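# Transfer top well plate from rack K1 to nest N1

## Task

Take the top 96-well plate off the stack in rack K1 and set it into plate nest N1. It must lie flat between the nest's locators, with its well A1 (the cut-off corner) at the nest corner labelled A1. The plate below must remain in K1 exactly as it was. The plate must stay in place without the robot holding it, and at the end the gripper must have released it and moved away.

## Robot and tools

ROBOT. Two arms, left_arm and right_arm, each ending in a two-finger parallel gripper. The names are just labels and do not match the sides of any image. One arm is enough for the job; the other may be parked somewhere harmless. Well A1 is at the plate's cut-off corner. Occasionally a held part gets a brief tug or a loose object gets nudged.

FRAME. All poses use one scene frame: origin on the table surface midway between the arms, +x pointing out over the table, +z up, left_arm on the +y side. Positions are in metres; orientations are quaternions written qw, qx, qy, qz (w first). In the gripper's own axes the fingers point along +z and close along y. end_effector_position is the spot between the pads when closed; closed fingertips stick out about 33 mm beyond it, fully open ones about 9 mm, and closing pushes the tips roughly 24 mm further out, so leave that gap above surfaces. Reported hand positions can be somewhat off, worse at long reach.

ROW FORMAT (used by both motion tools). One row is 20 numbers covering both arms, even if one arm is idle: left x, y, z, qw, qx, qy, qz, gripper position, force_limit, speed, then the same ten for the right arm. The seven pose numbers are an absolute target for that gripper in the scene frame, not an offset. The three gripper numbers are each in [-1, 1]: position +1 = fully open (140 mm), about -0.8 = pads touching, -1 = close until blocked; force_limit -1 ≈ 14 N, 0 ≈ 60 N, +1 ≈ 107 N; speed -1 ≈ 30 mm/s, 0 ≈ 140 mm/s, +1 ≈ 250 mm/s. A 0 is a real command, so to leave a gripper alone resend its previous three numbers. To hold an arm still, resend its full pose from the last result taken before it stopped, and reuse the same quaternion every row to keep an orientation steady.

execute_actions(actions): a list of up to 15 actions; each action is a list of up to 15 rows; each row runs for one 1/30 s step, and a shorter action repeats its last row to fill 15 steps (0.5 s). An empty list just returns state and images. If any target lies over 0.6 m from that gripper's current position along any of its axes, the action is rejected for both arms; a malformed action, or a first action failing this check against the latest state, rejects the whole call with no motion. Each step, the command is clipped to within 70 mm and 16 degrees of the measured pose, and position wins over orientation if both cannot be met. After an action the arm stops at its last clipped pose, so distant targets need further actions.

move(target, speed, blocking): target is one 20-number row, absolute poses. The gripper travels in a straight line, turning the short way. speed is the path top speed in m/s, 0.002 to 0.5 (default 0.25); rotation is capped at twice that in rad/s. Paths take 0.5 to 10 s and stop at 10 s even if short. No obstacle avoidance, and the hand can lag, stray or overshoot the speed, especially with a near-straight arm. Faster contact and targets set deeper past contact press harder. With blocking=false the result comes after 0.5 s; until a result shows the move ended, call wait or stop before sending anything else. The extra move: line gives the ending (done, off_target, moving, held, fault) and limits: paced = target was clipped, held = a check blocked steps (the arm may then surge). Distance to target per gripper is listed.

wait(seconds): 0 to 10; lets time pass with commands held; returns early if a running move ends. stop(): brakes a running move; needs stopping room; fingers continue. zoom_image(camera, region): camera is cam_high, cam_left_wrist or cam_right_wrist; region [x0, y0, x1, y1] in pixels, origin top-left, at most 504 by 504. finished_scene(scene): pass the current scene's number; irreversible, done only when the goal holds.

RESULTS. The state line lists each gripper's position and quaternion; Hand target lines show what the controller currently drives toward; a pose unreachable line means the clearance check altered or blocked that arm's command. object_status: 0 moving, 1 blocked while opening, 2 blocked while closing (a grip), 3 reached target or pads met. After closing with -1, confirm 2. Stopped fingers stay put until a new position number (change of at least 0.01) arrives or the object shifts. To squeeze harder while at status 2, raise force_limit and switch position between -1 and -0.98. position_measured is in counts: 3 open, 230 pads together. Joint torque and external torque lines are noisy estimates (external includes held weight and friction).

Cameras: cam_high is fixed above the table; the two wrist cameras are fisheye, 504x504, posed from joint readings; calibration numbers are given and may be slightly off.

AVOID. Load limits (N m): waist 35, shoulder 35, upper arm roll 32, elbow 30, forearm roll 12, wrist pitch 12, wrist roll 12, held weight included. Reaching one causes a TORQUE FAULT: the arm freezes 10 s and drops the rest of the call. MOTOR HOT warns of heating from holding loads; an OVER-TEMPERATURE FAULT brakes the arm until cool. Never knock or place anything off the table, let the arms collide or push each other, drop the plate, slam, or press hard. Disturb the lower plate as little as possible, release the plate once it rests on its own, and withdraw the gripper.

Each tool is called after "Emit:" in YAML: its name, and indented under it one key for each argument.

## Session

Emit:
execute_actions:
  actions: []

Scene clock: 0.00 s.
left_arm: end_effector_position=(+0.4912, +0.3129, +0.4140) position_measured=3 object_status=3 end_effector_quat_wxyz=(+0.008, +0.883, -0.469, -0.004) | right_arm: end_effector_position=(+0.3146, -0.7896, +0.1537) position_measured=3 object_status=3 end_effector_quat_wxyz=(+0.163, +0.404, +0.619, +0.654)
Joint positions: left_arm=[ 0.016 -0.002 -0.005 -1.568 -0.013  1.555 -0.789] | right_arm=[-1.226  0.856 -0.122 -1.536  1.088  1.182  0.933]
Joint velocities: left_arm=[ 0.001 -0.     0.     0.     0.     0.001  0.001] | right_arm=[ 0.     0.001 -0.001  0.    -0.001  0.001  0.   ]
Joint torques (N m, as the joint torque sensors report them, + toward a larger angle): no reading
External joint torques (N m, as the arm's controller estimates them; a push from outside toward a larger angle lowers the number): no reading
Hand target (left_arm): +0.491, +0.313, +0.414; +0.008, +0.883, -0.469, -0.004
Hand target (right_arm): +0.315, -0.790, +0.154; +0.163, +0.404, +0.619, +0.654
camera_calibration (this result's frames):
cam_right_wrist: T_world_to_cam=[[0.210114, -0.0874402, 0.973759, -0.28032], [0.410653, -0.895981, -0.169065, -0.801906], [0.887252, 0.4354, -0.15235, 0.277396], [0, 0, 0, 1]] pos_world=[0.142085, -0.863782, 0.179651]

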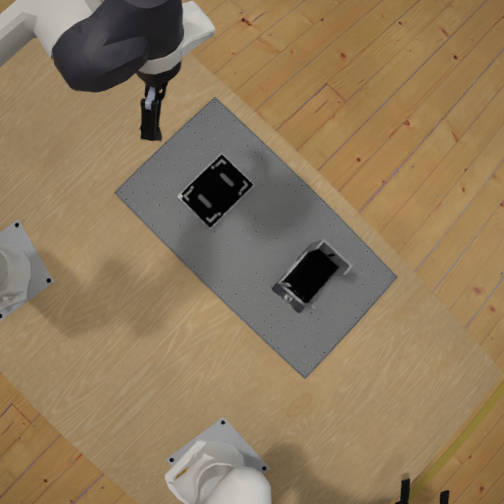

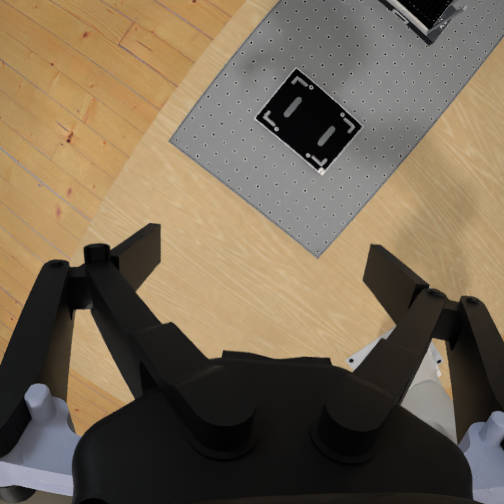

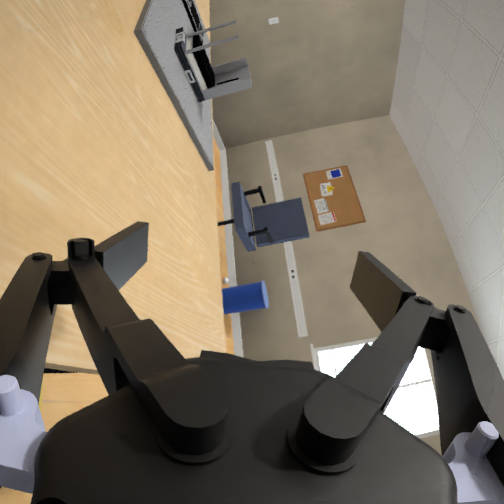

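Emit:
zoom_image:
  camera: "cam_high"
  region: [260,225,360,325]

Emit:
zoom_image:
  camera: "cam_high"
  region: [165,140,265,240]

Region (260, 225, 360, 325) of cam_high's 504x504 image, scaled by 5.040, with more detail than that image has.

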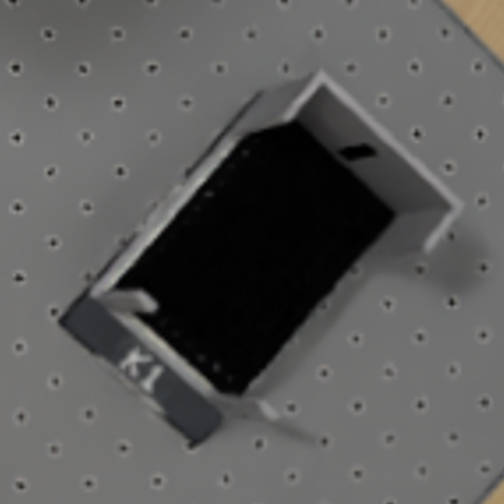

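Region (165, 140, 265, 240) of cam_high's 504x504 image, scaled by 5.040, with more detail than that image has.

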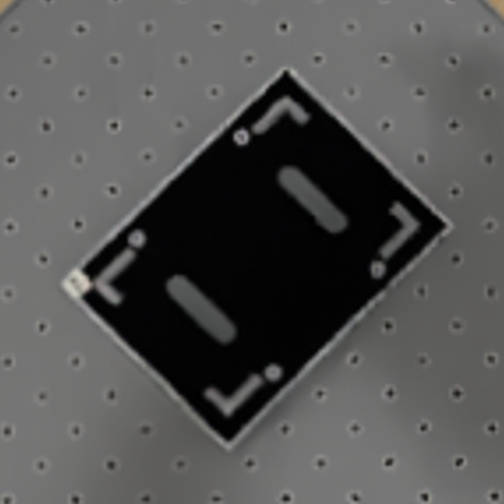

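Emit:
move:
  target: [0.5,0.42,0.2,0.354,0.612,-0.612,0.354,1,0,0,0.45,-0.45,0.32,0,-0.0305,0.9995,0,0.6,0,0]
  speed: 0.35

Emit:
move:
  target: [0.5,0.32,0.13,0.43,0.561,-0.561,0.43,1,0,0,0.51,-0.151,0.22,0,-0.0305,0.9995,0,0.6,0,0]
  speed: 0.3

Emit:
zoom_image:
  camera: "cam_right_wrist"
  region: [150,110,350,310]

Scene clock: 15.73 s.
left_arm: end_effector_position=(+0.5053, +0.4200, +0.2059) position_measured=3 object_status=3 end_effector_quat_wxyz=(+0.354, +0.612, -0.609, +0.359) | right_arm: end_effector_position=(+0.4523, -0.4392, +0.3229) position_measured=53 object_status=3 end_effector_quat_wxyz=(+0.001, -0.048, +0.999, +0.017)
Joint positions: left_arm=[ 0.418  0.401  0.283 -1.856 -0.976  1.517  0.84 ] | right_arm=[-0.592 -0.275  0.465 -2.068  0.16   1.808  1.164]
Joint velocities: left_arm=[-0.     0.002 -0.001  0.001 -0.001 -0.002  0.03 ] | right_arm=[-0.     0.002 -0.002  0.001 -0.001 -0.002  0.016]
Joint torques (N m, as the joint torque sensors report them, + toward a larger angle): left_arm=[  0.69 -41.45   1.48  21.    -1.26  -0.66   0.37] | right_arm=[ -0.91 -18.13  -2.49  25.55  -0.3    2.16   0.42]
External joint torques (N m, as the arm's controller estimates them; a push from outside toward a larger angle lowers the number): left_arm=[ 0.83 -1.13 -1.26  0.41 -0.23 -0.32  0.35] | right_arm=[-0.79  0.67  1.7   1.34 -1.13 -0.25  0.42]
Hand target (left_arm): +0.505, +0.419, +0.206; +0.353, +0.607, -0.614, +0.362
Hand target (right_arm): +0.452, -0.440, +0.323; -0.001, -0.042, +0.999, +0.016
Off the commanded pose (left_arm): 0.008 m, 1 deg.
Off the commanded pose (right_arm): 0.011 m, 3 deg.
move: off_target (left_arm, right_arm)
camera_calibration (this result's frames):
cam_left_wrist: T_world_to_cam=[[-0.99726, -0.0399705, 0.0622405, 0.513205], [-0.0716761, 0.730085, -0.679587, -0.124982], [-0.0182774, -0.682187, -0.73095, 0.636579], [0, 0, 0, 1]] pos_world=[0.514476, 0.546026, 0.348429]
cam_right_wrist: T_world_to_cam=[[-0.220276, 0.974973, 0.0300857, 0.522593], [0.933005, 0.201596, 0.298096, -0.420918], [0.284571, 0.0937337, -0.954062, 0.409834], [0, 0, 0, 1]] pos_world=[0.391207, -0.463074, 0.500758]

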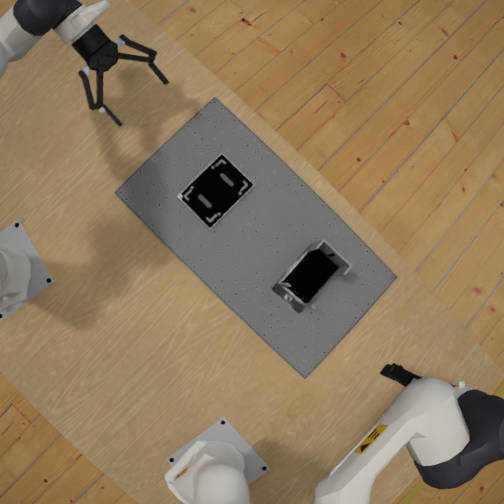

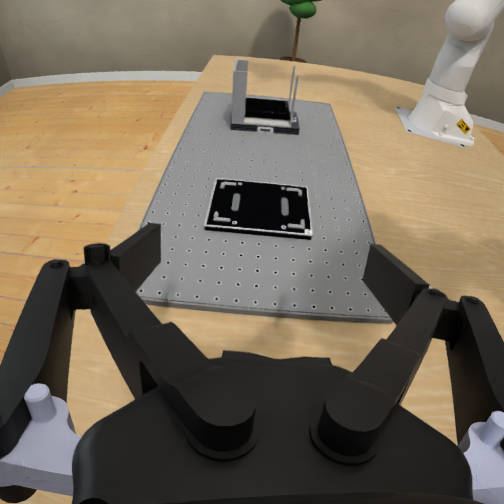

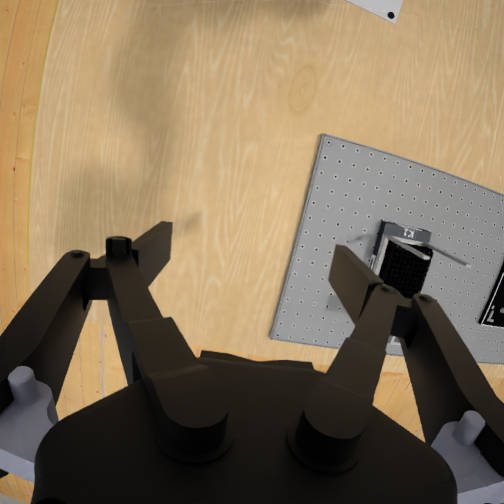

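Scene clock: 18.03 s.
left_arm: end_effector_position=(+0.5017, +0.3216, +0.1307) position_measured=3 object_status=3 end_effector_quat_wxyz=(+0.431, +0.564, -0.559, +0.429) | right_arm: end_effector_position=(+0.5070, -0.1477, +0.2201) position_measured=53 object_status=3 end_effector_quat_wxyz=(-0.004, -0.035, +0.999, +0.007)
Joint positions: left_arm=[ 0.427  0.597  0.152 -1.927 -1.189  1.527  1.009] | right_arm=[-0.409  0.103  0.928 -1.988 -0.076  2.046  1.923]
Joint velocities: left_arm=[0.001 0.    0.    0.001 0.001 0.001 0.004] | right_arm=[ 0.002  0.003  0.001 -0.    -0.003 -0.004  0.03 ]
Joint torques (N m, as the joint torque sensors report them, + toward a larger angle): left_arm=[ -0.01 -44.78   0.78  16.97  -1.73  -1.21   0.44] | right_arm=[  1.37 -20.12   2.69  25.12  -0.33   2.13   0.35]
External joint torques (N m, as the arm's controller estimates them; a push from outside toward a larger angle lowers the number): left_arm=[-0.1  -1.99 -0.92 -0.12 -0.73  0.1   0.41] | right_arm=[ 1.34  1.21 -0.01  1.48 -1.09 -0.25  0.35]
Hand target (left_arm): +0.503, +0.321, +0.131; +0.429, +0.562, -0.560, +0.431
Hand target (right_arm): +0.507, -0.148, +0.220; -0.004, -0.028, +1.000, +0.005
Off the commanded pose (left_arm): 0.002 m, 0 deg.
Off the commanded pose (right_arm): 0.004 m, 1 deg.
move: off_target (right_arm)
camera_calibration (this result's frames):
cam_left_wrist: T_world_to_cam=[[-0.996717, -0.0190693, 0.0786925, 0.501218], [-0.0765557, 0.538456, -0.839169, -0.0195564], [-0.0263701, -0.842438, -0.538148, 0.54476], [0, 0, 0, 1]] pos_world=[0.512441, 0.479014, 0.237308]
cam_right_wrist: T_world_to_cam=[[-0.194764, 0.980793, 0.0105995, 0.245755], [0.940454, 0.183662, 0.286033, -0.503825], [0.278592, 0.0656772, -0.958161, 0.268715], [0, 0, 0, 1]] pos_world=[0.446826, -0.16615, 0.398978]

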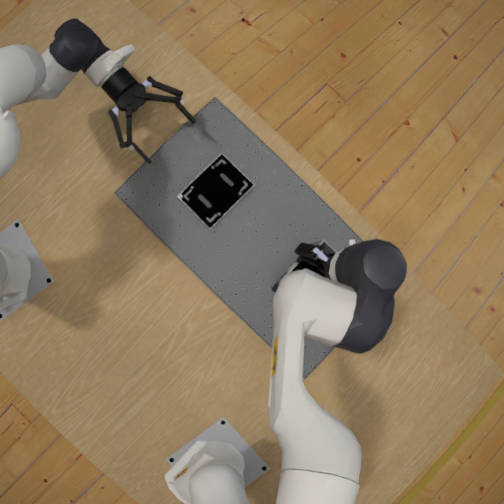

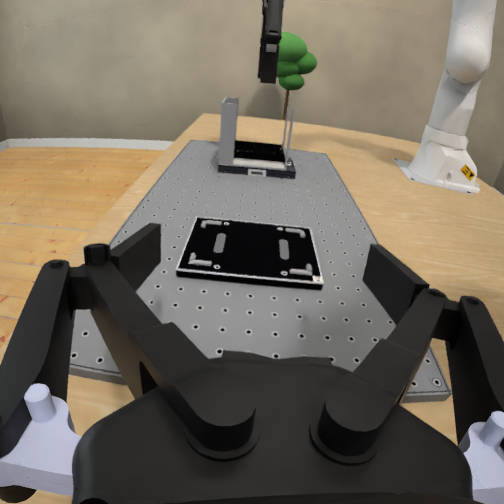

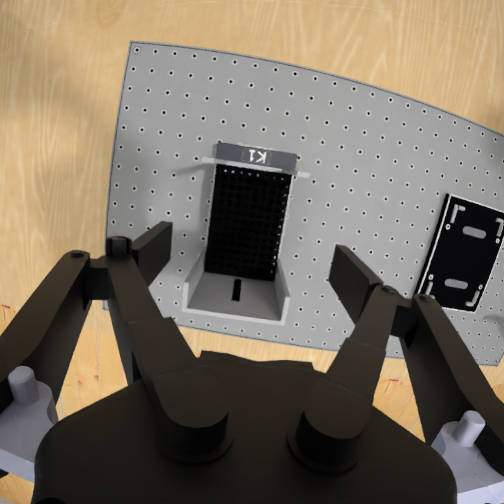

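Region (150, 110, 350, 310) of cam_right_wrist's 504x504 image, scaled by 2.520, with more detail than that image has.

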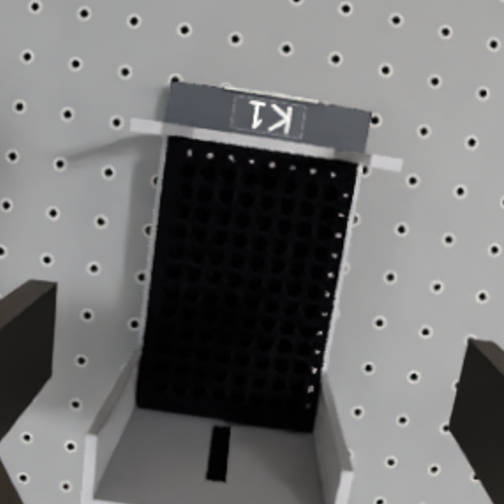

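Emit:
move:
  target: [0.5,0.2,0.13,0.43,0.561,-0.561,0.43,1,0,0,0.515,-0.157,0.09,0,-0.0305,0.9995,0,0.5,0,0]
  speed: 0.12

Emit:
zoom_image:
  camera: "cam_right_wrist"
  region: [130,110,370,350]

Emit:
zoom_image:
  camera: "cam_left_wrist"
  region: [200,110,320,230]

Scene clock: 24.47 s.
left_arm: end_effector_position=(+0.5003, +0.1994, +0.1302) position_measured=3 object_status=3 end_effector_quat_wxyz=(+0.432, +0.559, -0.562, +0.430) | right_arm: end_effector_position=(+0.5144, -0.1583, +0.0885) position_measured=66 object_status=3 end_effector_quat_wxyz=(-0.004, -0.035, +0.999, -0.001)
Joint positions: left_arm=[ 0.268  0.531  0.073 -2.046 -1.343  1.691  1.01 ] | right_arm=[-0.292  0.34   0.797 -2.104 -0.328  2.311  2.075]
Joint velocities: left_arm=[ 0.    -0.001 -0.002  0.001 -0.003  0.008 -0.002] | right_arm=[ 0.012  0.    -0.014  0.001 -0.001  0.012  0.027]
Joint torques (N m, as the joint torque sensors report them, + toward a larger angle): left_arm=[ -0.59 -44.04   0.3   15.63  -1.74  -0.91  -0.1 ] | right_arm=[  1.38 -29.97   6.36  20.96  -0.39   3.08   0.36]
External joint torques (N m, as the arm's controller estimates them; a push from outside toward a larger angle lowers the number): left_arm=[-0.54 -3.19  0.07 -1.03 -0.82  0.43 -0.13] | right_arm=[ 1.53 -0.75 -1.28  0.21 -1.02  0.69  0.36]
Hand target (left_arm): +0.501, +0.200, +0.130; +0.431, +0.562, -0.560, +0.430
Hand target (right_arm): +0.516, -0.158, +0.089; -0.001, -0.028, +1.000, -0.001
Off the commanded pose (left_arm): 0.001 m, 0 deg.
Off the commanded pose (right_arm): 0.002 m, 1 deg.
move: done
camera_calibration (this result's frames):
cam_left_wrist: T_world_to_cam=[[-0.997398, -0.0106606, 0.071304, 0.497172], [-0.0658762, 0.536629, -0.841243, 0.0409974], [-0.0292956, -0.843751, -0.535935, 0.442962], [0, 0, 0, 1]] pos_world=[0.511556, 0.357049, 0.236437]
cam_right_wrist: T_world_to_cam=[[-0.194184, 0.980957, -0.00393335, 0.260022], [0.940474, 0.187308, 0.283591, -0.47045], [0.278927, 0.0513697, -0.958937, 0.138841], [0, 0, 0, 1]] pos_world=[0.454212, -0.174083, 0.267578]

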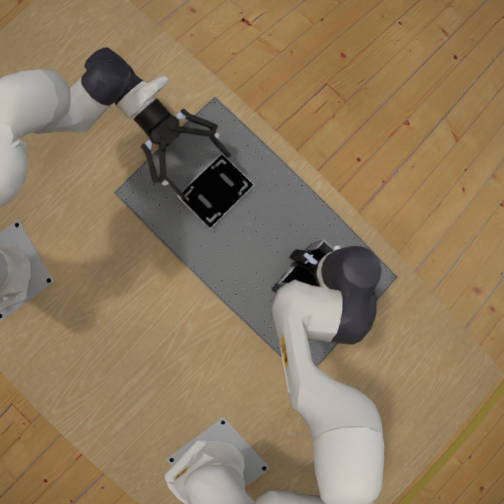

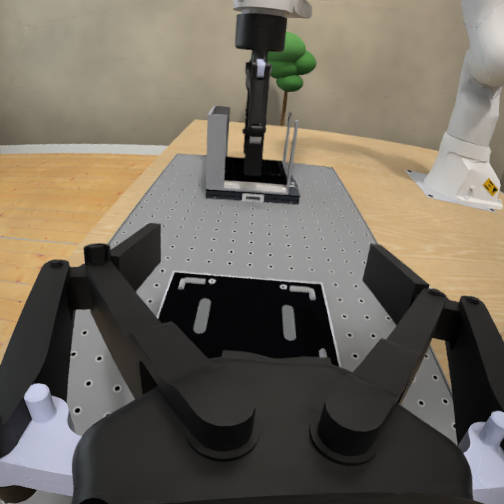

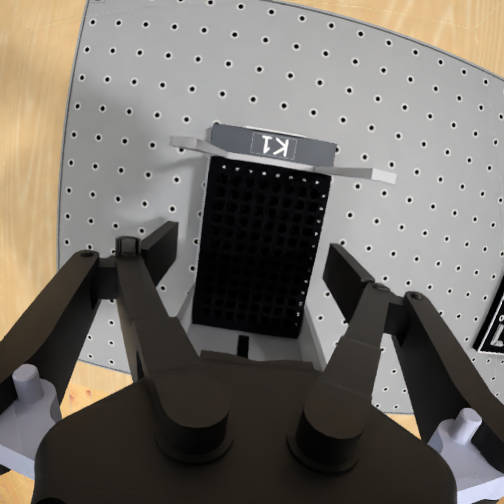

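Region (130, 110, 370, 350) of cam_right_wrist's 504x504 image, scaled by 2.100, with more detail than that image has.

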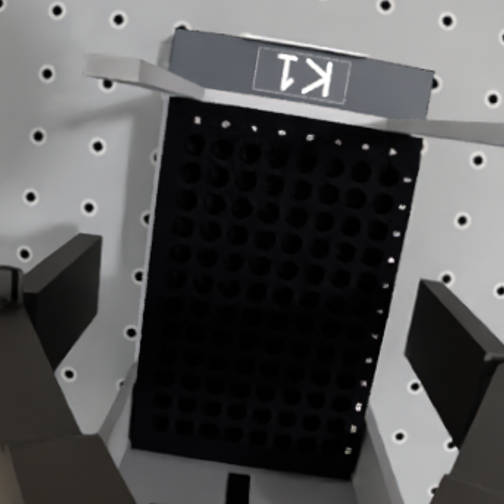

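Region (200, 110, 320, 230) of cam_left_wrist's 504x504 image, scaled by 4.200, with more detail than that image has.

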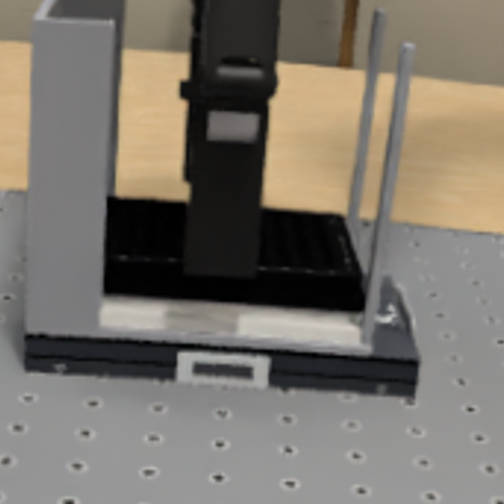

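Emit:
move:
  target: [0.5,0.2,0.13,0.43,0.561,-0.561,0.43,1,0,0,0.514,-0.1545,0.083,0,-0.017,0.9999,0,0.35,0,-1]
  speed: 0.02

Emit:
zoom_image:
  camera: "cam_right_wrist"
  region: [130,110,370,350]

Emit:
zoom_image:
  camera: "cam_left_wrist"
  region: [200,110,320,230]

Scene clock: 32.80 s.
left_arm: end_effector_position=(+0.4994, +0.1996, +0.1299) position_measured=3 object_status=3 end_effector_quat_wxyz=(+0.432, +0.560, -0.561, +0.429) | right_arm: end_effector_position=(+0.5138, -0.1548, +0.0839) position_measured=85 object_status=3 end_effector_quat_wxyz=(-0.001, -0.022, +1.000, +0.000)
Joint positions: left_arm=[ 0.268  0.528  0.073 -2.05  -1.343  1.694  1.01 ] | right_arm=[-0.272  0.343  0.781 -2.111 -0.33   2.33   2.107]
Joint velocities: left_arm=[-0.001  0.001  0.001 -0.002 -0.001 -0.001 -0.   ] | right_arm=[ 0.011  0.    -0.011 -0.001  0.001  0.01   0.022]
Joint torques (N m, as the joint torque sensors report them, + toward a larger angle): left_arm=[ -0.19 -43.77   0.21  15.59  -1.52  -0.98   0.15] | right_arm=[  1.72 -28.77   7.23  19.48  -0.29   3.     0.4 ]
External joint torques (N m, as the arm's controller estimates them; a push from outside toward a larger angle lowers the number): left_arm=[-0.22 -3.21 -0.1  -0.9  -0.62  0.34  0.12] | right_arm=[ 1.79  0.75 -0.41 -1.14 -0.92  0.6   0.4 ]
Hand target (left_arm): +0.500, +0.200, +0.130; +0.430, +0.561, -0.561, +0.430
Hand target (right_arm): +0.514, -0.155, +0.083; -0.000, -0.017, +1.000, -0.000
Off the commanded pose (left_arm): 0.001 m, 0 deg.
Off the commanded pose (right_arm): 0.001 m, 1 deg.
move: done
camera_calibration (this result's frames):
cam_left_wrist: T_world_to_cam=[[-0.99728, -0.0123992, 0.072658, 0.49644], [-0.0679138, 0.537686, -0.840406, 0.0412777], [-0.0286468, -0.843054, -0.537065, 0.442608], [0, 0, 0, 1]] pos_world=[0.510572, 0.357103, 0.236329]
cam_right_wrist: T_world_to_cam=[[-0.169858, 0.985465, -0.00253208, 0.24449], [0.94335, 0.163341, 0.288809, -0.474909], [0.285025, 0.046668, -0.957383, 0.130457], [0, 0, 0, 1]] pos_world=[0.452351, -0.169453, 0.262675]

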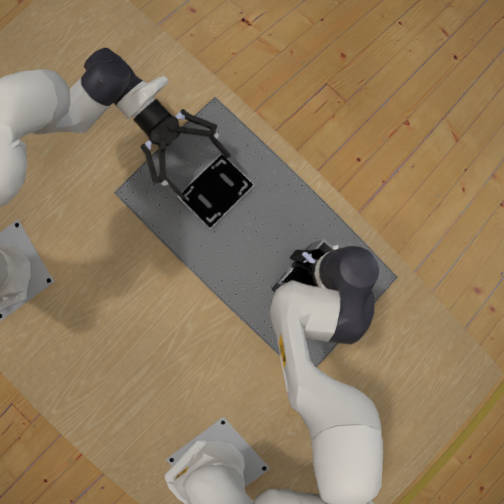

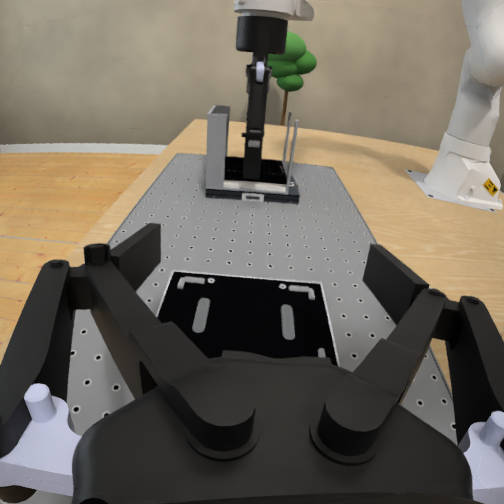

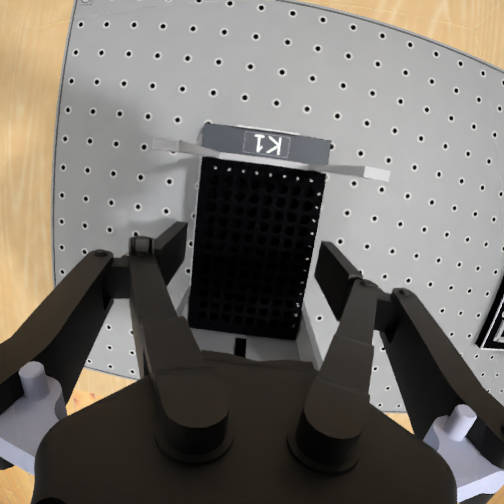

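Region (130, 110, 370, 350) of cam_right_wrist's 504x504 image, scaled by 2.100, with more detail than that image has.

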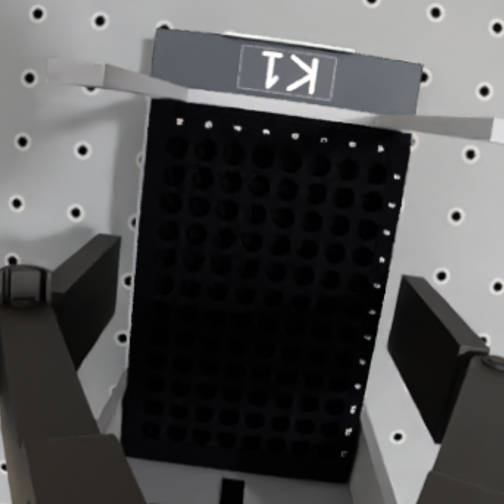

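Region (200, 110, 320, 230) of cam_left_wrist's 504x504 image, scaled by 4.200, with more detail than that image has.

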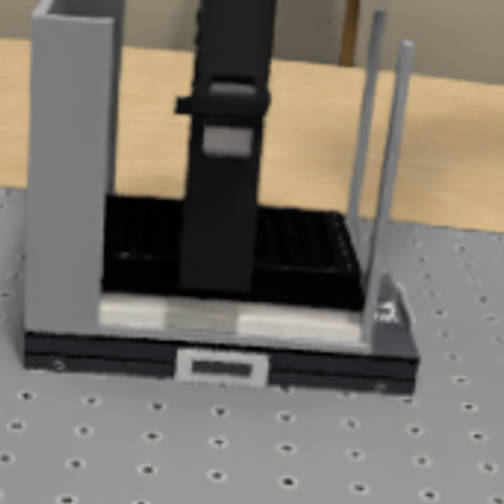

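Emit:
move:
  target: [0.5,0.2,0.13,0.43,0.561,-0.561,0.43,1,0,0,0.514,-0.1555,0.083,0,-0.02,0.9998,0,-1,0.3,-1]
  speed: 0.02

Emit:
move:
  target: [0.5,0.2,0.13,0.43,0.561,-0.561,0.43,1,0,0,0.514,-0.1555,0.11,0,-0.02,0.9998,0,-1,0.3,-1]
  speed: 0.03

Emit:
zoom_image:
  camera: "cam_left_wrist"
  region: [200,110,320,230]

Scene clock: 37.30 s.
left_arm: end_effector_position=(+0.4994, +0.1996, +0.1298) position_measured=3 object_status=3 end_effector_quat_wxyz=(+0.431, +0.561, -0.561, +0.429) | right_arm: end_effector_position=(+0.5145, -0.1548, +0.0845) position_measured=112 object_status=2 end_effector_quat_wxyz=(+0.000, -0.019, +1.000, +0.000)
Joint positions: left_arm=[ 0.268  0.528  0.073 -2.05  -1.343  1.694  1.01 ] | right_arm=[-0.271  0.341  0.779 -2.112 -0.33   2.332  2.114]
Joint velocities: left_arm=[-0.001  0.001 -0.002  0.001  0.001 -0.001 -0.002] | right_arm=[-0.001  0.001 -0.001 -0.    -0.001 -0.001 -0.001]
Joint torques (N m, as the joint torque sensors report them, + toward a larger angle): left_arm=[ -0.19 -43.84   0.15  15.68  -1.47  -0.95   0.13] | right_arm=[  0.2  -28.8    7.76  18.68  -0.16   3.06   0.01]
External joint torques (N m, as the arm's controller estimates them; a push from outside toward a larger angle lowers the number): left_arm=[-0.01 -3.19  0.02 -0.9  -0.56  0.39  0.1 ] | right_arm=[ 0.27  0.61  0.21 -1.86 -0.77  0.67  0.01]
Hand target (left_arm): +0.500, +0.200, +0.130; +0.430, +0.561, -0.561, +0.430
Hand target (right_arm): +0.514, -0.156, +0.083; -0.000, -0.020, +1.000, -0.000
Off the commanded pose (left_arm): 0.001 m, 0 deg.
Off the commanded pose (right_arm): 0.002 m, 0 deg.
move: done
camera_calibration (this result's frames):
cam_left_wrist: T_world_to_cam=[[-0.997272, -0.0125823, 0.0727326, 0.496435], [-0.0680687, 0.537871, -0.840274, 0.04122], [-0.0285482, -0.842933, -0.537261, 0.442552], [0, 0, 0, 1]] pos_world=[0.510521, 0.357117, 0.236295]
cam_right_wrist: T_world_to_cam=[[-0.163694, 0.986506, -0.00307336, 0.241653], [0.94358, 0.157478, 0.291302, -0.47691], [0.287855, 0.0447843, -0.956626, 0.128977], [0, 0, 0, 1]] pos_world=[0.452434, -0.169066, 0.26305]

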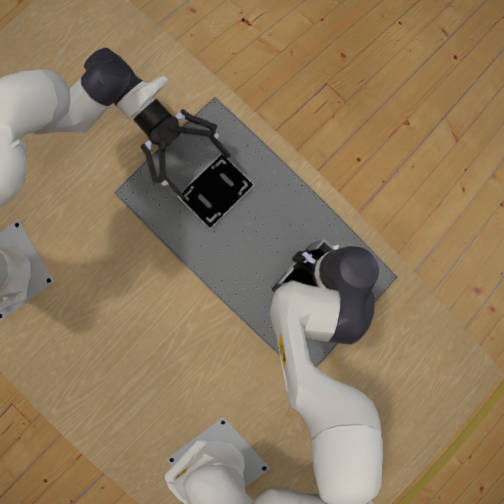

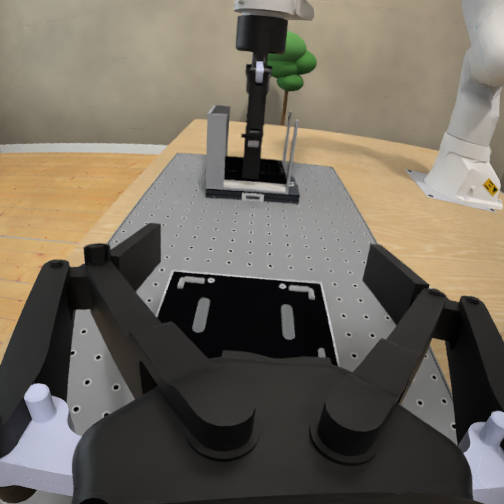

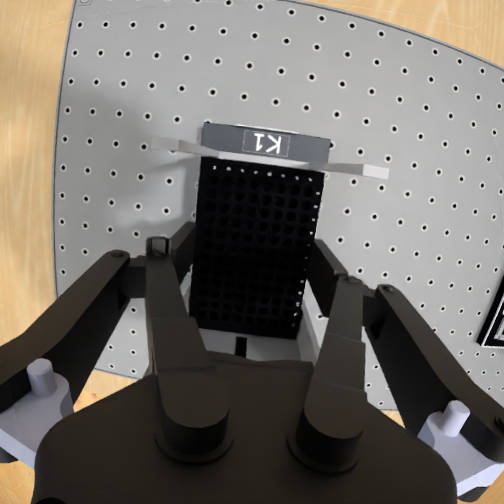

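Scene clock: 38.40 s.
left_arm: end_effector_position=(+0.4994, +0.1996, +0.1298) position_measured=3 object_status=3 end_effector_quat_wxyz=(+0.431, +0.561, -0.561, +0.429) | right_arm: end_effector_position=(+0.5138, -0.1543, +0.1090) position_measured=112 object_status=2 end_effector_quat_wxyz=(+0.001, -0.017, +1.000, -0.000)
Joint positions: left_arm=[ 0.268  0.528  0.073 -2.05  -1.343  1.694  1.01 ] | right_arm=[-0.301  0.292  0.816 -2.103 -0.284  2.288  2.089]
Joint velocities: left_arm=[ 0.001  0.     0.001  0.     0.    -0.    -0.   ] | right_arm=[-0.008  0.002  0.009  0.001  0.006 -0.008 -0.016]
Joint torques (N m, as the joint torque sensors report them, + toward a larger angle): left_arm=[ -0.33 -43.8    0.22  15.68  -1.47  -0.97   0.12] | right_arm=[ -1.03 -28.41   7.87  23.19   1.51   1.95  -0.31]
External joint torques (N m, as the arm's controller estimates them; a push from outside toward a larger angle lowers the number): left_arm=[-0.32 -3.03 -0.06 -0.97 -0.55  0.35  0.1 ] | right_arm=[-1.17 -0.67  0.98  1.97  0.87 -0.45 -0.31]
Hand target (left_arm): +0.500, +0.200, +0.130; +0.430, +0.561, -0.561, +0.430
Hand target (right_arm): +0.514, -0.155, +0.110; +0.000, -0.020, +1.000, +0.000
Off the commanded pose (left_arm): 0.001 m, 0 deg.
Off the commanded pose (right_arm): 0.002 m, 0 deg.
move: done
camera_calibration (this result's frames):
cam_left_wrist: T_world_to_cam=[[-0.997272, -0.012586, 0.0727335, 0.496435], [-0.0680713, 0.537875, -0.840272, 0.0412198], [-0.0285459, -0.842931, -0.537264, 0.442552], [0, 0, 0, 1]] pos_world=[0.510519, 0.357118, 0.236295]
cam_right_wrist: T_world_to_cam=[[-0.160193, 0.987075, -0.00456063, 0.239534], [0.943329, 0.15445, 0.293728, -0.484148], [0.290636, 0.0427509, -0.955878, 0.150808], [0, 0, 0, 1]] pos_world=[0.451252, -0.168109, 0.287454]

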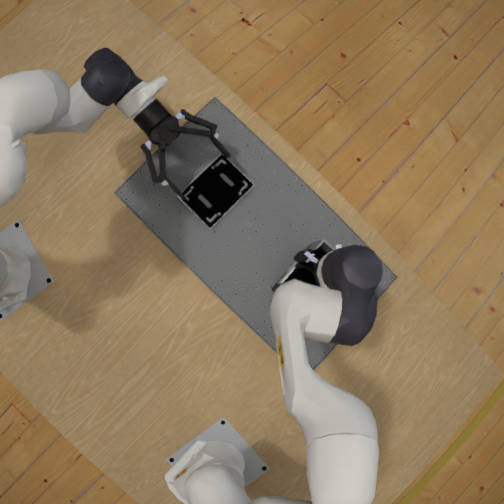

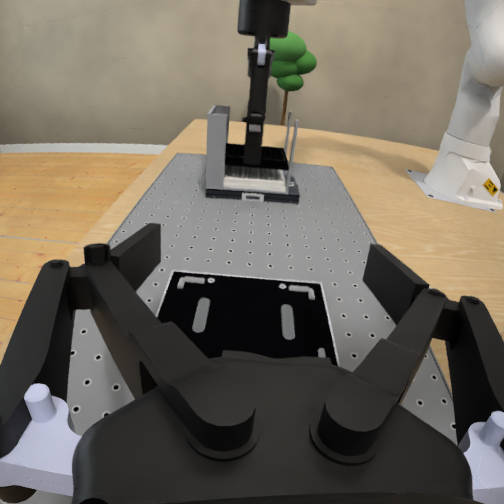

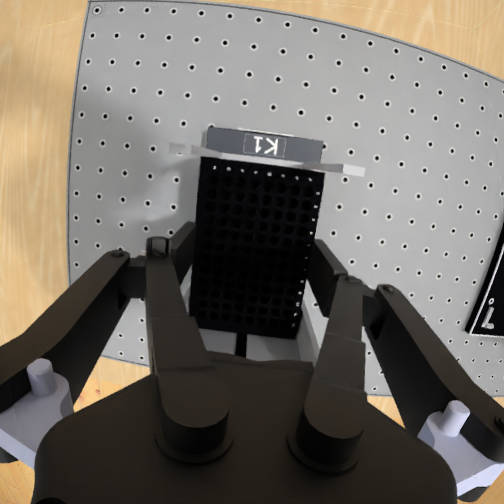

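Region (200, 110, 320, 230) of cam_left_wrist's 504x504 image, scaled by 4.200, with more detail than that image has.

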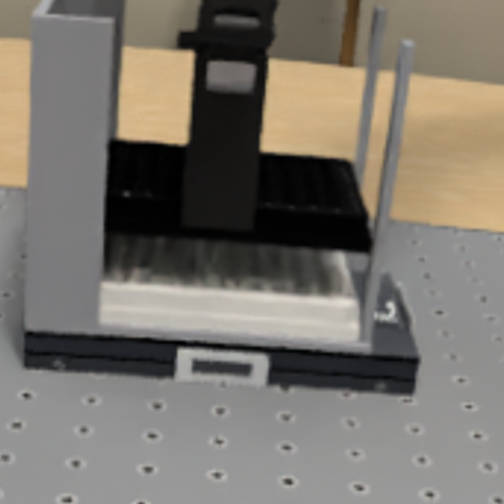

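Emit:
move:
  target: [0.5,0.45,0.13,0.43,0.561,-0.561,0.43,1,0,0,0.514,-0.1555,0.225,0,-0.02,0.9998,0,-1,0.3,-1]
  speed: 0.1

Scene clock: 44.03 s.
left_arm: end_effector_position=(+0.4985, +0.4512, +0.1297) position_measured=3 object_status=3 end_effector_quat_wxyz=(+0.426, +0.561, -0.563, +0.432) | right_arm: end_effector_position=(+0.5133, -0.1545, +0.2247) position_measured=112 object_status=2 end_effector_quat_wxyz=(+0.002, -0.018, +1.000, -0.000)
Joint positions: left_arm=[ 0.614  0.732  0.195 -1.687 -1.059  1.348  1.018] | right_arm=[-0.374  0.101  0.886 -1.975 -0.089  2.04   1.953]
Joint velocities: left_arm=[-0.001 -0.     0.     0.001  0.002 -0.013  0.   ] | right_arm=[ 0.001  0.001  0.    -0.001  0.001 -0.009 -0.01 ]
Joint torques (N m, as the joint torque sensors report them, + toward a larger angle): left_arm=[  0.15 -48.01   2.08  18.78  -0.59  -1.74  -0.02] | right_arm=[ -1.36 -23.17   3.65  25.26   1.7    2.29  -0.32]
External joint torques (N m, as the arm's controller estimates them; a push from outside toward a larger angle lowers the number): left_arm=[ 0.04 -1.3  -0.75  0.78  0.51 -0.45 -0.05] | right_arm=[-1.38 -0.72  1.11  1.49  0.95 -0.12 -0.32]
Hand target (left_arm): +0.497, +0.451, +0.130; +0.429, +0.560, -0.563, +0.431
Hand target (right_arm): +0.513, -0.155, +0.226; +0.000, -0.022, +1.000, +0.001
Off the commanded pose (left_arm): 0.002 m, 1 deg.
Off the commanded pose (right_arm): 0.001 m, 0 deg.
move: done
camera_calibration (this result's frames):
cam_left_wrist: T_world_to_cam=[[-0.997904, -0.0186179, 0.061975, 0.503124], [-0.0621699, 0.541585, -0.838344, -0.0991105], [-0.0179566, -0.84044, -0.541607, 0.648676], [0, 0, 0, 1]] pos_world=[0.507555, 0.608217, 0.237058]
cam_right_wrist: T_world_to_cam=[[-0.162478, 0.986703, -0.00432181, 0.241277], [0.942876, 0.156549, 0.294071, -0.517116], [0.290838, 0.0437052, -0.955774, 0.261537], [0, 0, 0, 1]] pos_world=[0.450714, -0.168545, 0.403082]

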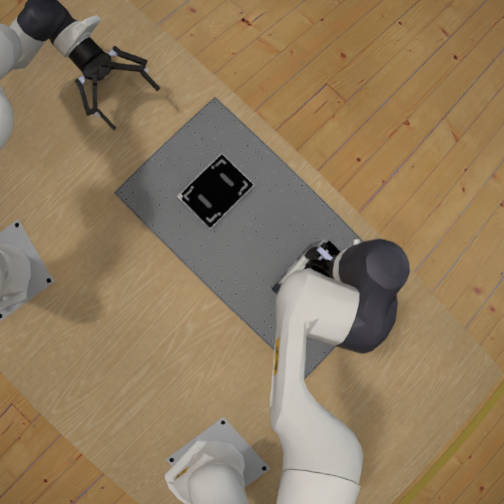

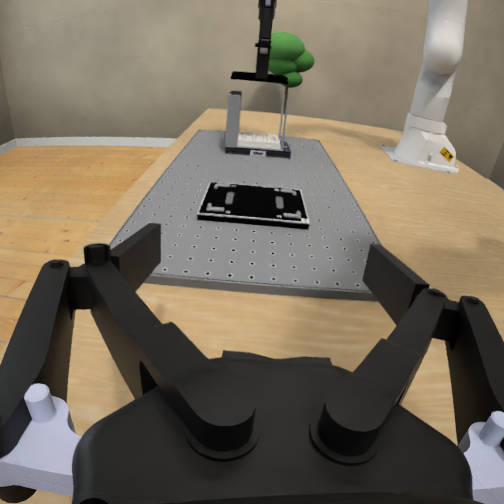

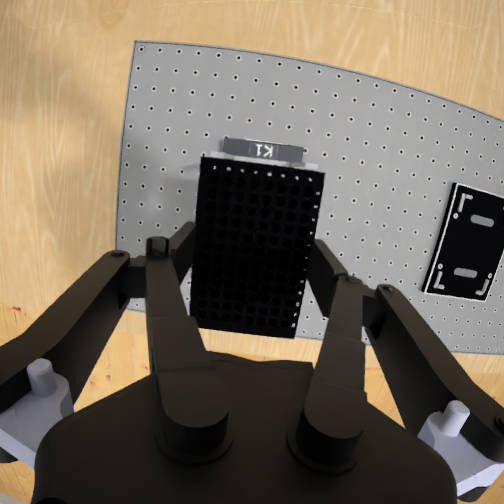

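Emit:
move:
  target: [0.5,0.45,0.13,0.43,0.561,-0.561,0.43,1,0,0,0.505,0.03,0.22,0,0,1,0,-1,0.3,-1]
  speed: 0.2

Emit:
move:
  target: [0.5,0.45,0.13,0.43,0.561,-0.561,0.43,1,0,0,0.502,0.173,0.085,0,0.014,0.9999,0,-1,0.3,-1]
  speed: 0.12

Emit:
zoom_image:
  camera: "cam_right_wrist"
  region: [130,110,370,350]

Emit:
zoom_image:
  camera: "cam_left_wrist"
  region: [185,120,325,260]

Scene clock: 50.57 s.
left_arm: end_effector_position=(+0.4997, +0.4516, +0.1296) position_measured=3 object_status=3 end_effector_quat_wxyz=(+0.427, +0.561, -0.563, +0.431) | right_arm: end_effector_position=(+0.5026, +0.0299, +0.2190) position_measured=112 object_status=2 end_effector_quat_wxyz=(-0.003, -0.007, +1.000, +0.001)
Joint positions: left_arm=[ 0.614  0.738  0.195 -1.677 -1.059  1.343  1.012] | right_arm=[ 0.109  0.416  0.772 -1.636 -0.298  1.925  2.37 ]
Joint velocities: left_arm=[-0.001  0.    -0.001 -0.     0.    -0.001 -0.001] | right_arm=[ 0.007  0.001 -0.006  0.     0.    -0.005  0.028]
Joint torques (N m, as the joint torque sensors report them, + toward a larger angle): left_arm=[ -0.88 -48.27   1.86  18.71  -1.56  -1.6   -0.22] | right_arm=[  1.46 -35.73   8.4   24.4    0.92   2.23   0.3 ]
External joint torques (N m, as the arm's controller estimates them; a push from outside toward a larger angle lowers the number): left_arm=[-0.78 -1.36 -0.8   0.62 -0.44 -0.29 -0.25] | right_arm=[ 1.49 -0.01 -0.79  1.34  0.09 -0.16  0.3 ]
Hand target (left_arm): +0.500, +0.450, +0.130; +0.430, +0.561, -0.561, +0.430
Hand target (right_arm): +0.502, +0.030, +0.219; -0.004, +0.001, +1.000, +0.001
Off the commanded pose (left_arm): 0.002 m, 0 deg.
Off the commanded pose (right_arm): 0.003 m, 1 deg.
move: done
camera_calibration (this result's frames):
cam_left_wrist: T_world_to_cam=[[-0.997727, -0.0164293, 0.0653532, 0.502821], [-0.0638326, 0.541222, -0.838453, -0.0983947], [-0.0215954, -0.840719, -0.541041, 0.650887], [0, 0, 0, 1]] pos_world=[0.509454, 0.608728, 0.236796]
cam_right_wrist: T_world_to_cam=[[-0.140589, 0.990068, -0.0000938898, 0.0455517], [0.948921, 0.134773, 0.285279, -0.534642], [0.282459, 0.0400181, -0.958444, 0.256084], [0, 0, 0, 1]] pos_world=[0.441404, 0.0167083, 0.397968]

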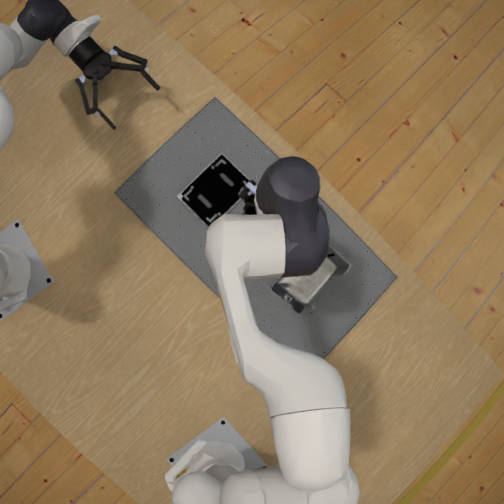

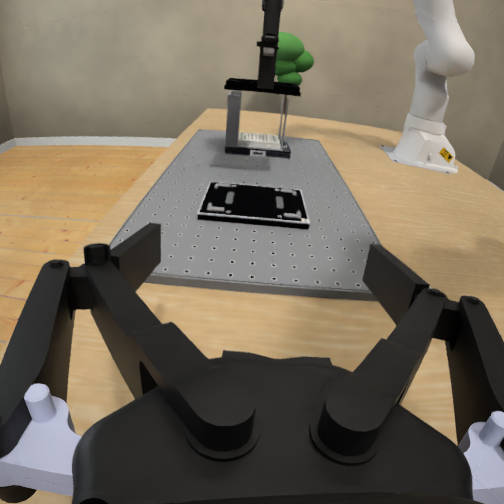

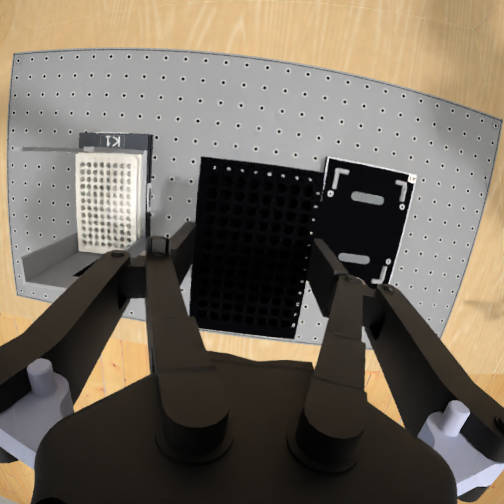

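Scene clock: 52.80 s.
left_arm: end_effector_position=(+0.4997, +0.4516, +0.1296) position_measured=3 object_status=3 end_effector_quat_wxyz=(+0.427, +0.561, -0.563, +0.431) | right_arm: end_effector_position=(+0.5015, +0.1719, +0.0833) position_measured=112 object_status=2 end_effector_quat_wxyz=(-0.002, +0.010, +1.000, -0.000)
Joint positions: left_arm=[ 0.614  0.738  0.195 -1.677 -1.059  1.343  1.012] | right_arm=[ 0.527  0.841  0.574 -1.282 -0.457  1.991  2.594]
Joint velocities: left_arm=[ 0.    -0.001 -0.     0.001  0.     0.001 -0.002] | right_arm=[ 0.003 -0.001 -0.003 -0.     0.002 -0.001  0.011]
Joint torques (N m, as the joint torque sensors report them, + toward a larger angle): left_arm=[ -0.93 -48.32   1.65  18.83  -1.55  -1.62  -0.26] | right_arm=[  1.85 -50.94  11.96  22.65   0.87   2.26   0.4 ]
External joint torques (N m, as the arm's controller estimates them; a push from outside toward a larger angle lowers the number): left_arm=[-0.91 -1.5  -1.07  0.81 -0.44 -0.32 -0.29] | right_arm=[ 1.85 -0.29 -0.35  0.94  0.05 -0.16  0.4 ]
Hand target (left_arm): +0.500, +0.450, +0.130; +0.430, +0.561, -0.561, +0.430
Hand target (right_arm): +0.501, +0.172, +0.084; -0.001, +0.015, +1.000, -0.001
Off the commanded pose (left_arm): 0.002 m, 0 deg.
Off the commanded pose (right_arm): 0.002 m, 0 deg.
move: done
camera_calibration (this result's frames):
cam_left_wrist: T_world_to_cam=[[-0.997713, -0.0164618, 0.0655514, 0.502813], [-0.0640168, 0.54122, -0.838441, -0.0983017], [-0.0216754, -0.84072, -0.541036, 0.650928], [0, 0, 0, 1]] pos_world=[0.50948, 0.608728, 0.236795]
cam_right_wrist: T_world_to_cam=[[-0.106064, 0.99435, -0.00435588, -0.112926], [0.952184, 0.102827, 0.2877, -0.510341], [0.286522, 0.0263671, -0.957711, 0.120901], [0, 0, 0, 1]] pos_world=[0.439321, 0.161577, 0.262121]

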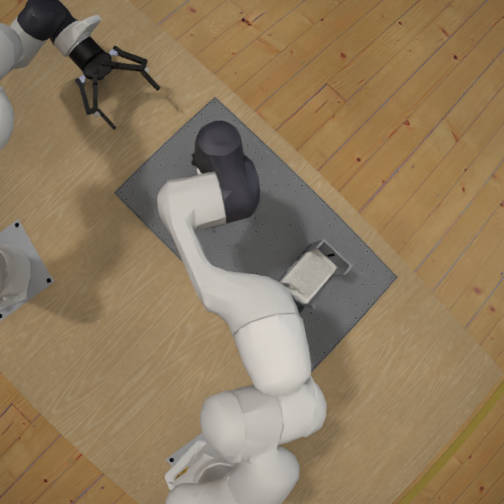

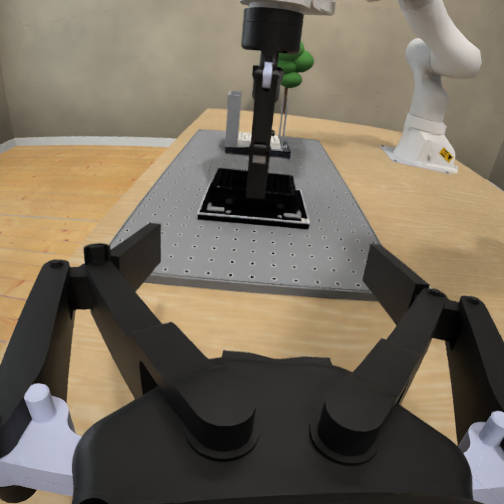

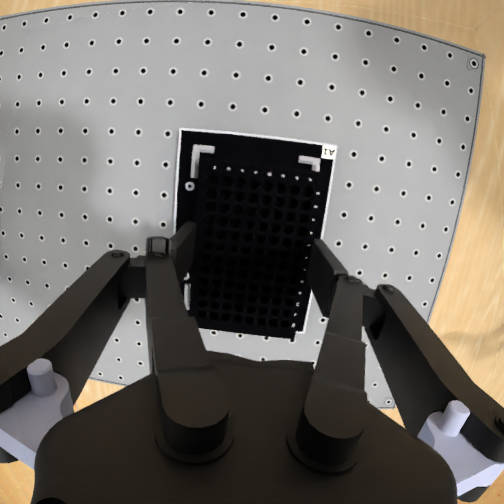

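Region (130, 110, 370, 350) of cam_right_wrist's 504x504 image, scaled by 2.100, with more detail than that image has.

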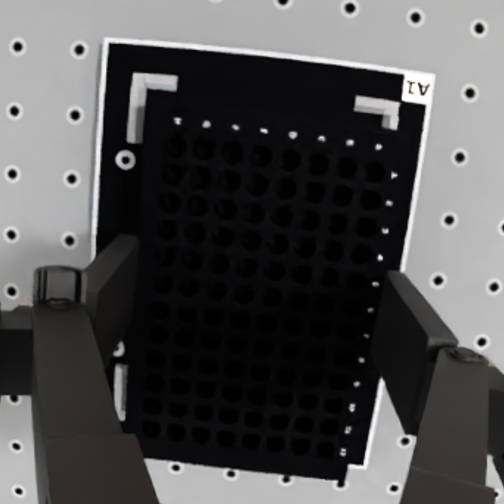

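Region (185, 120, 325, 260) of cam_left_wrist's 504x504 image, scaled by 3.600, with more detail than that image has.

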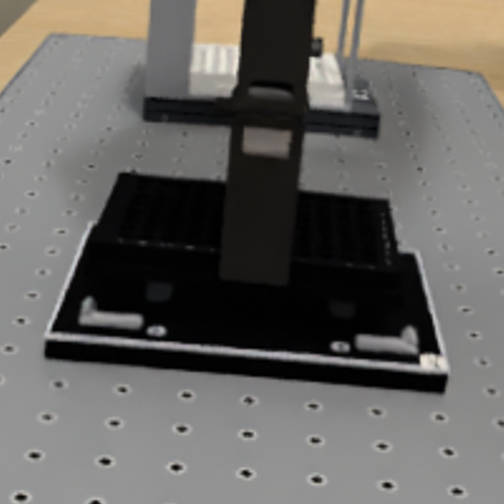

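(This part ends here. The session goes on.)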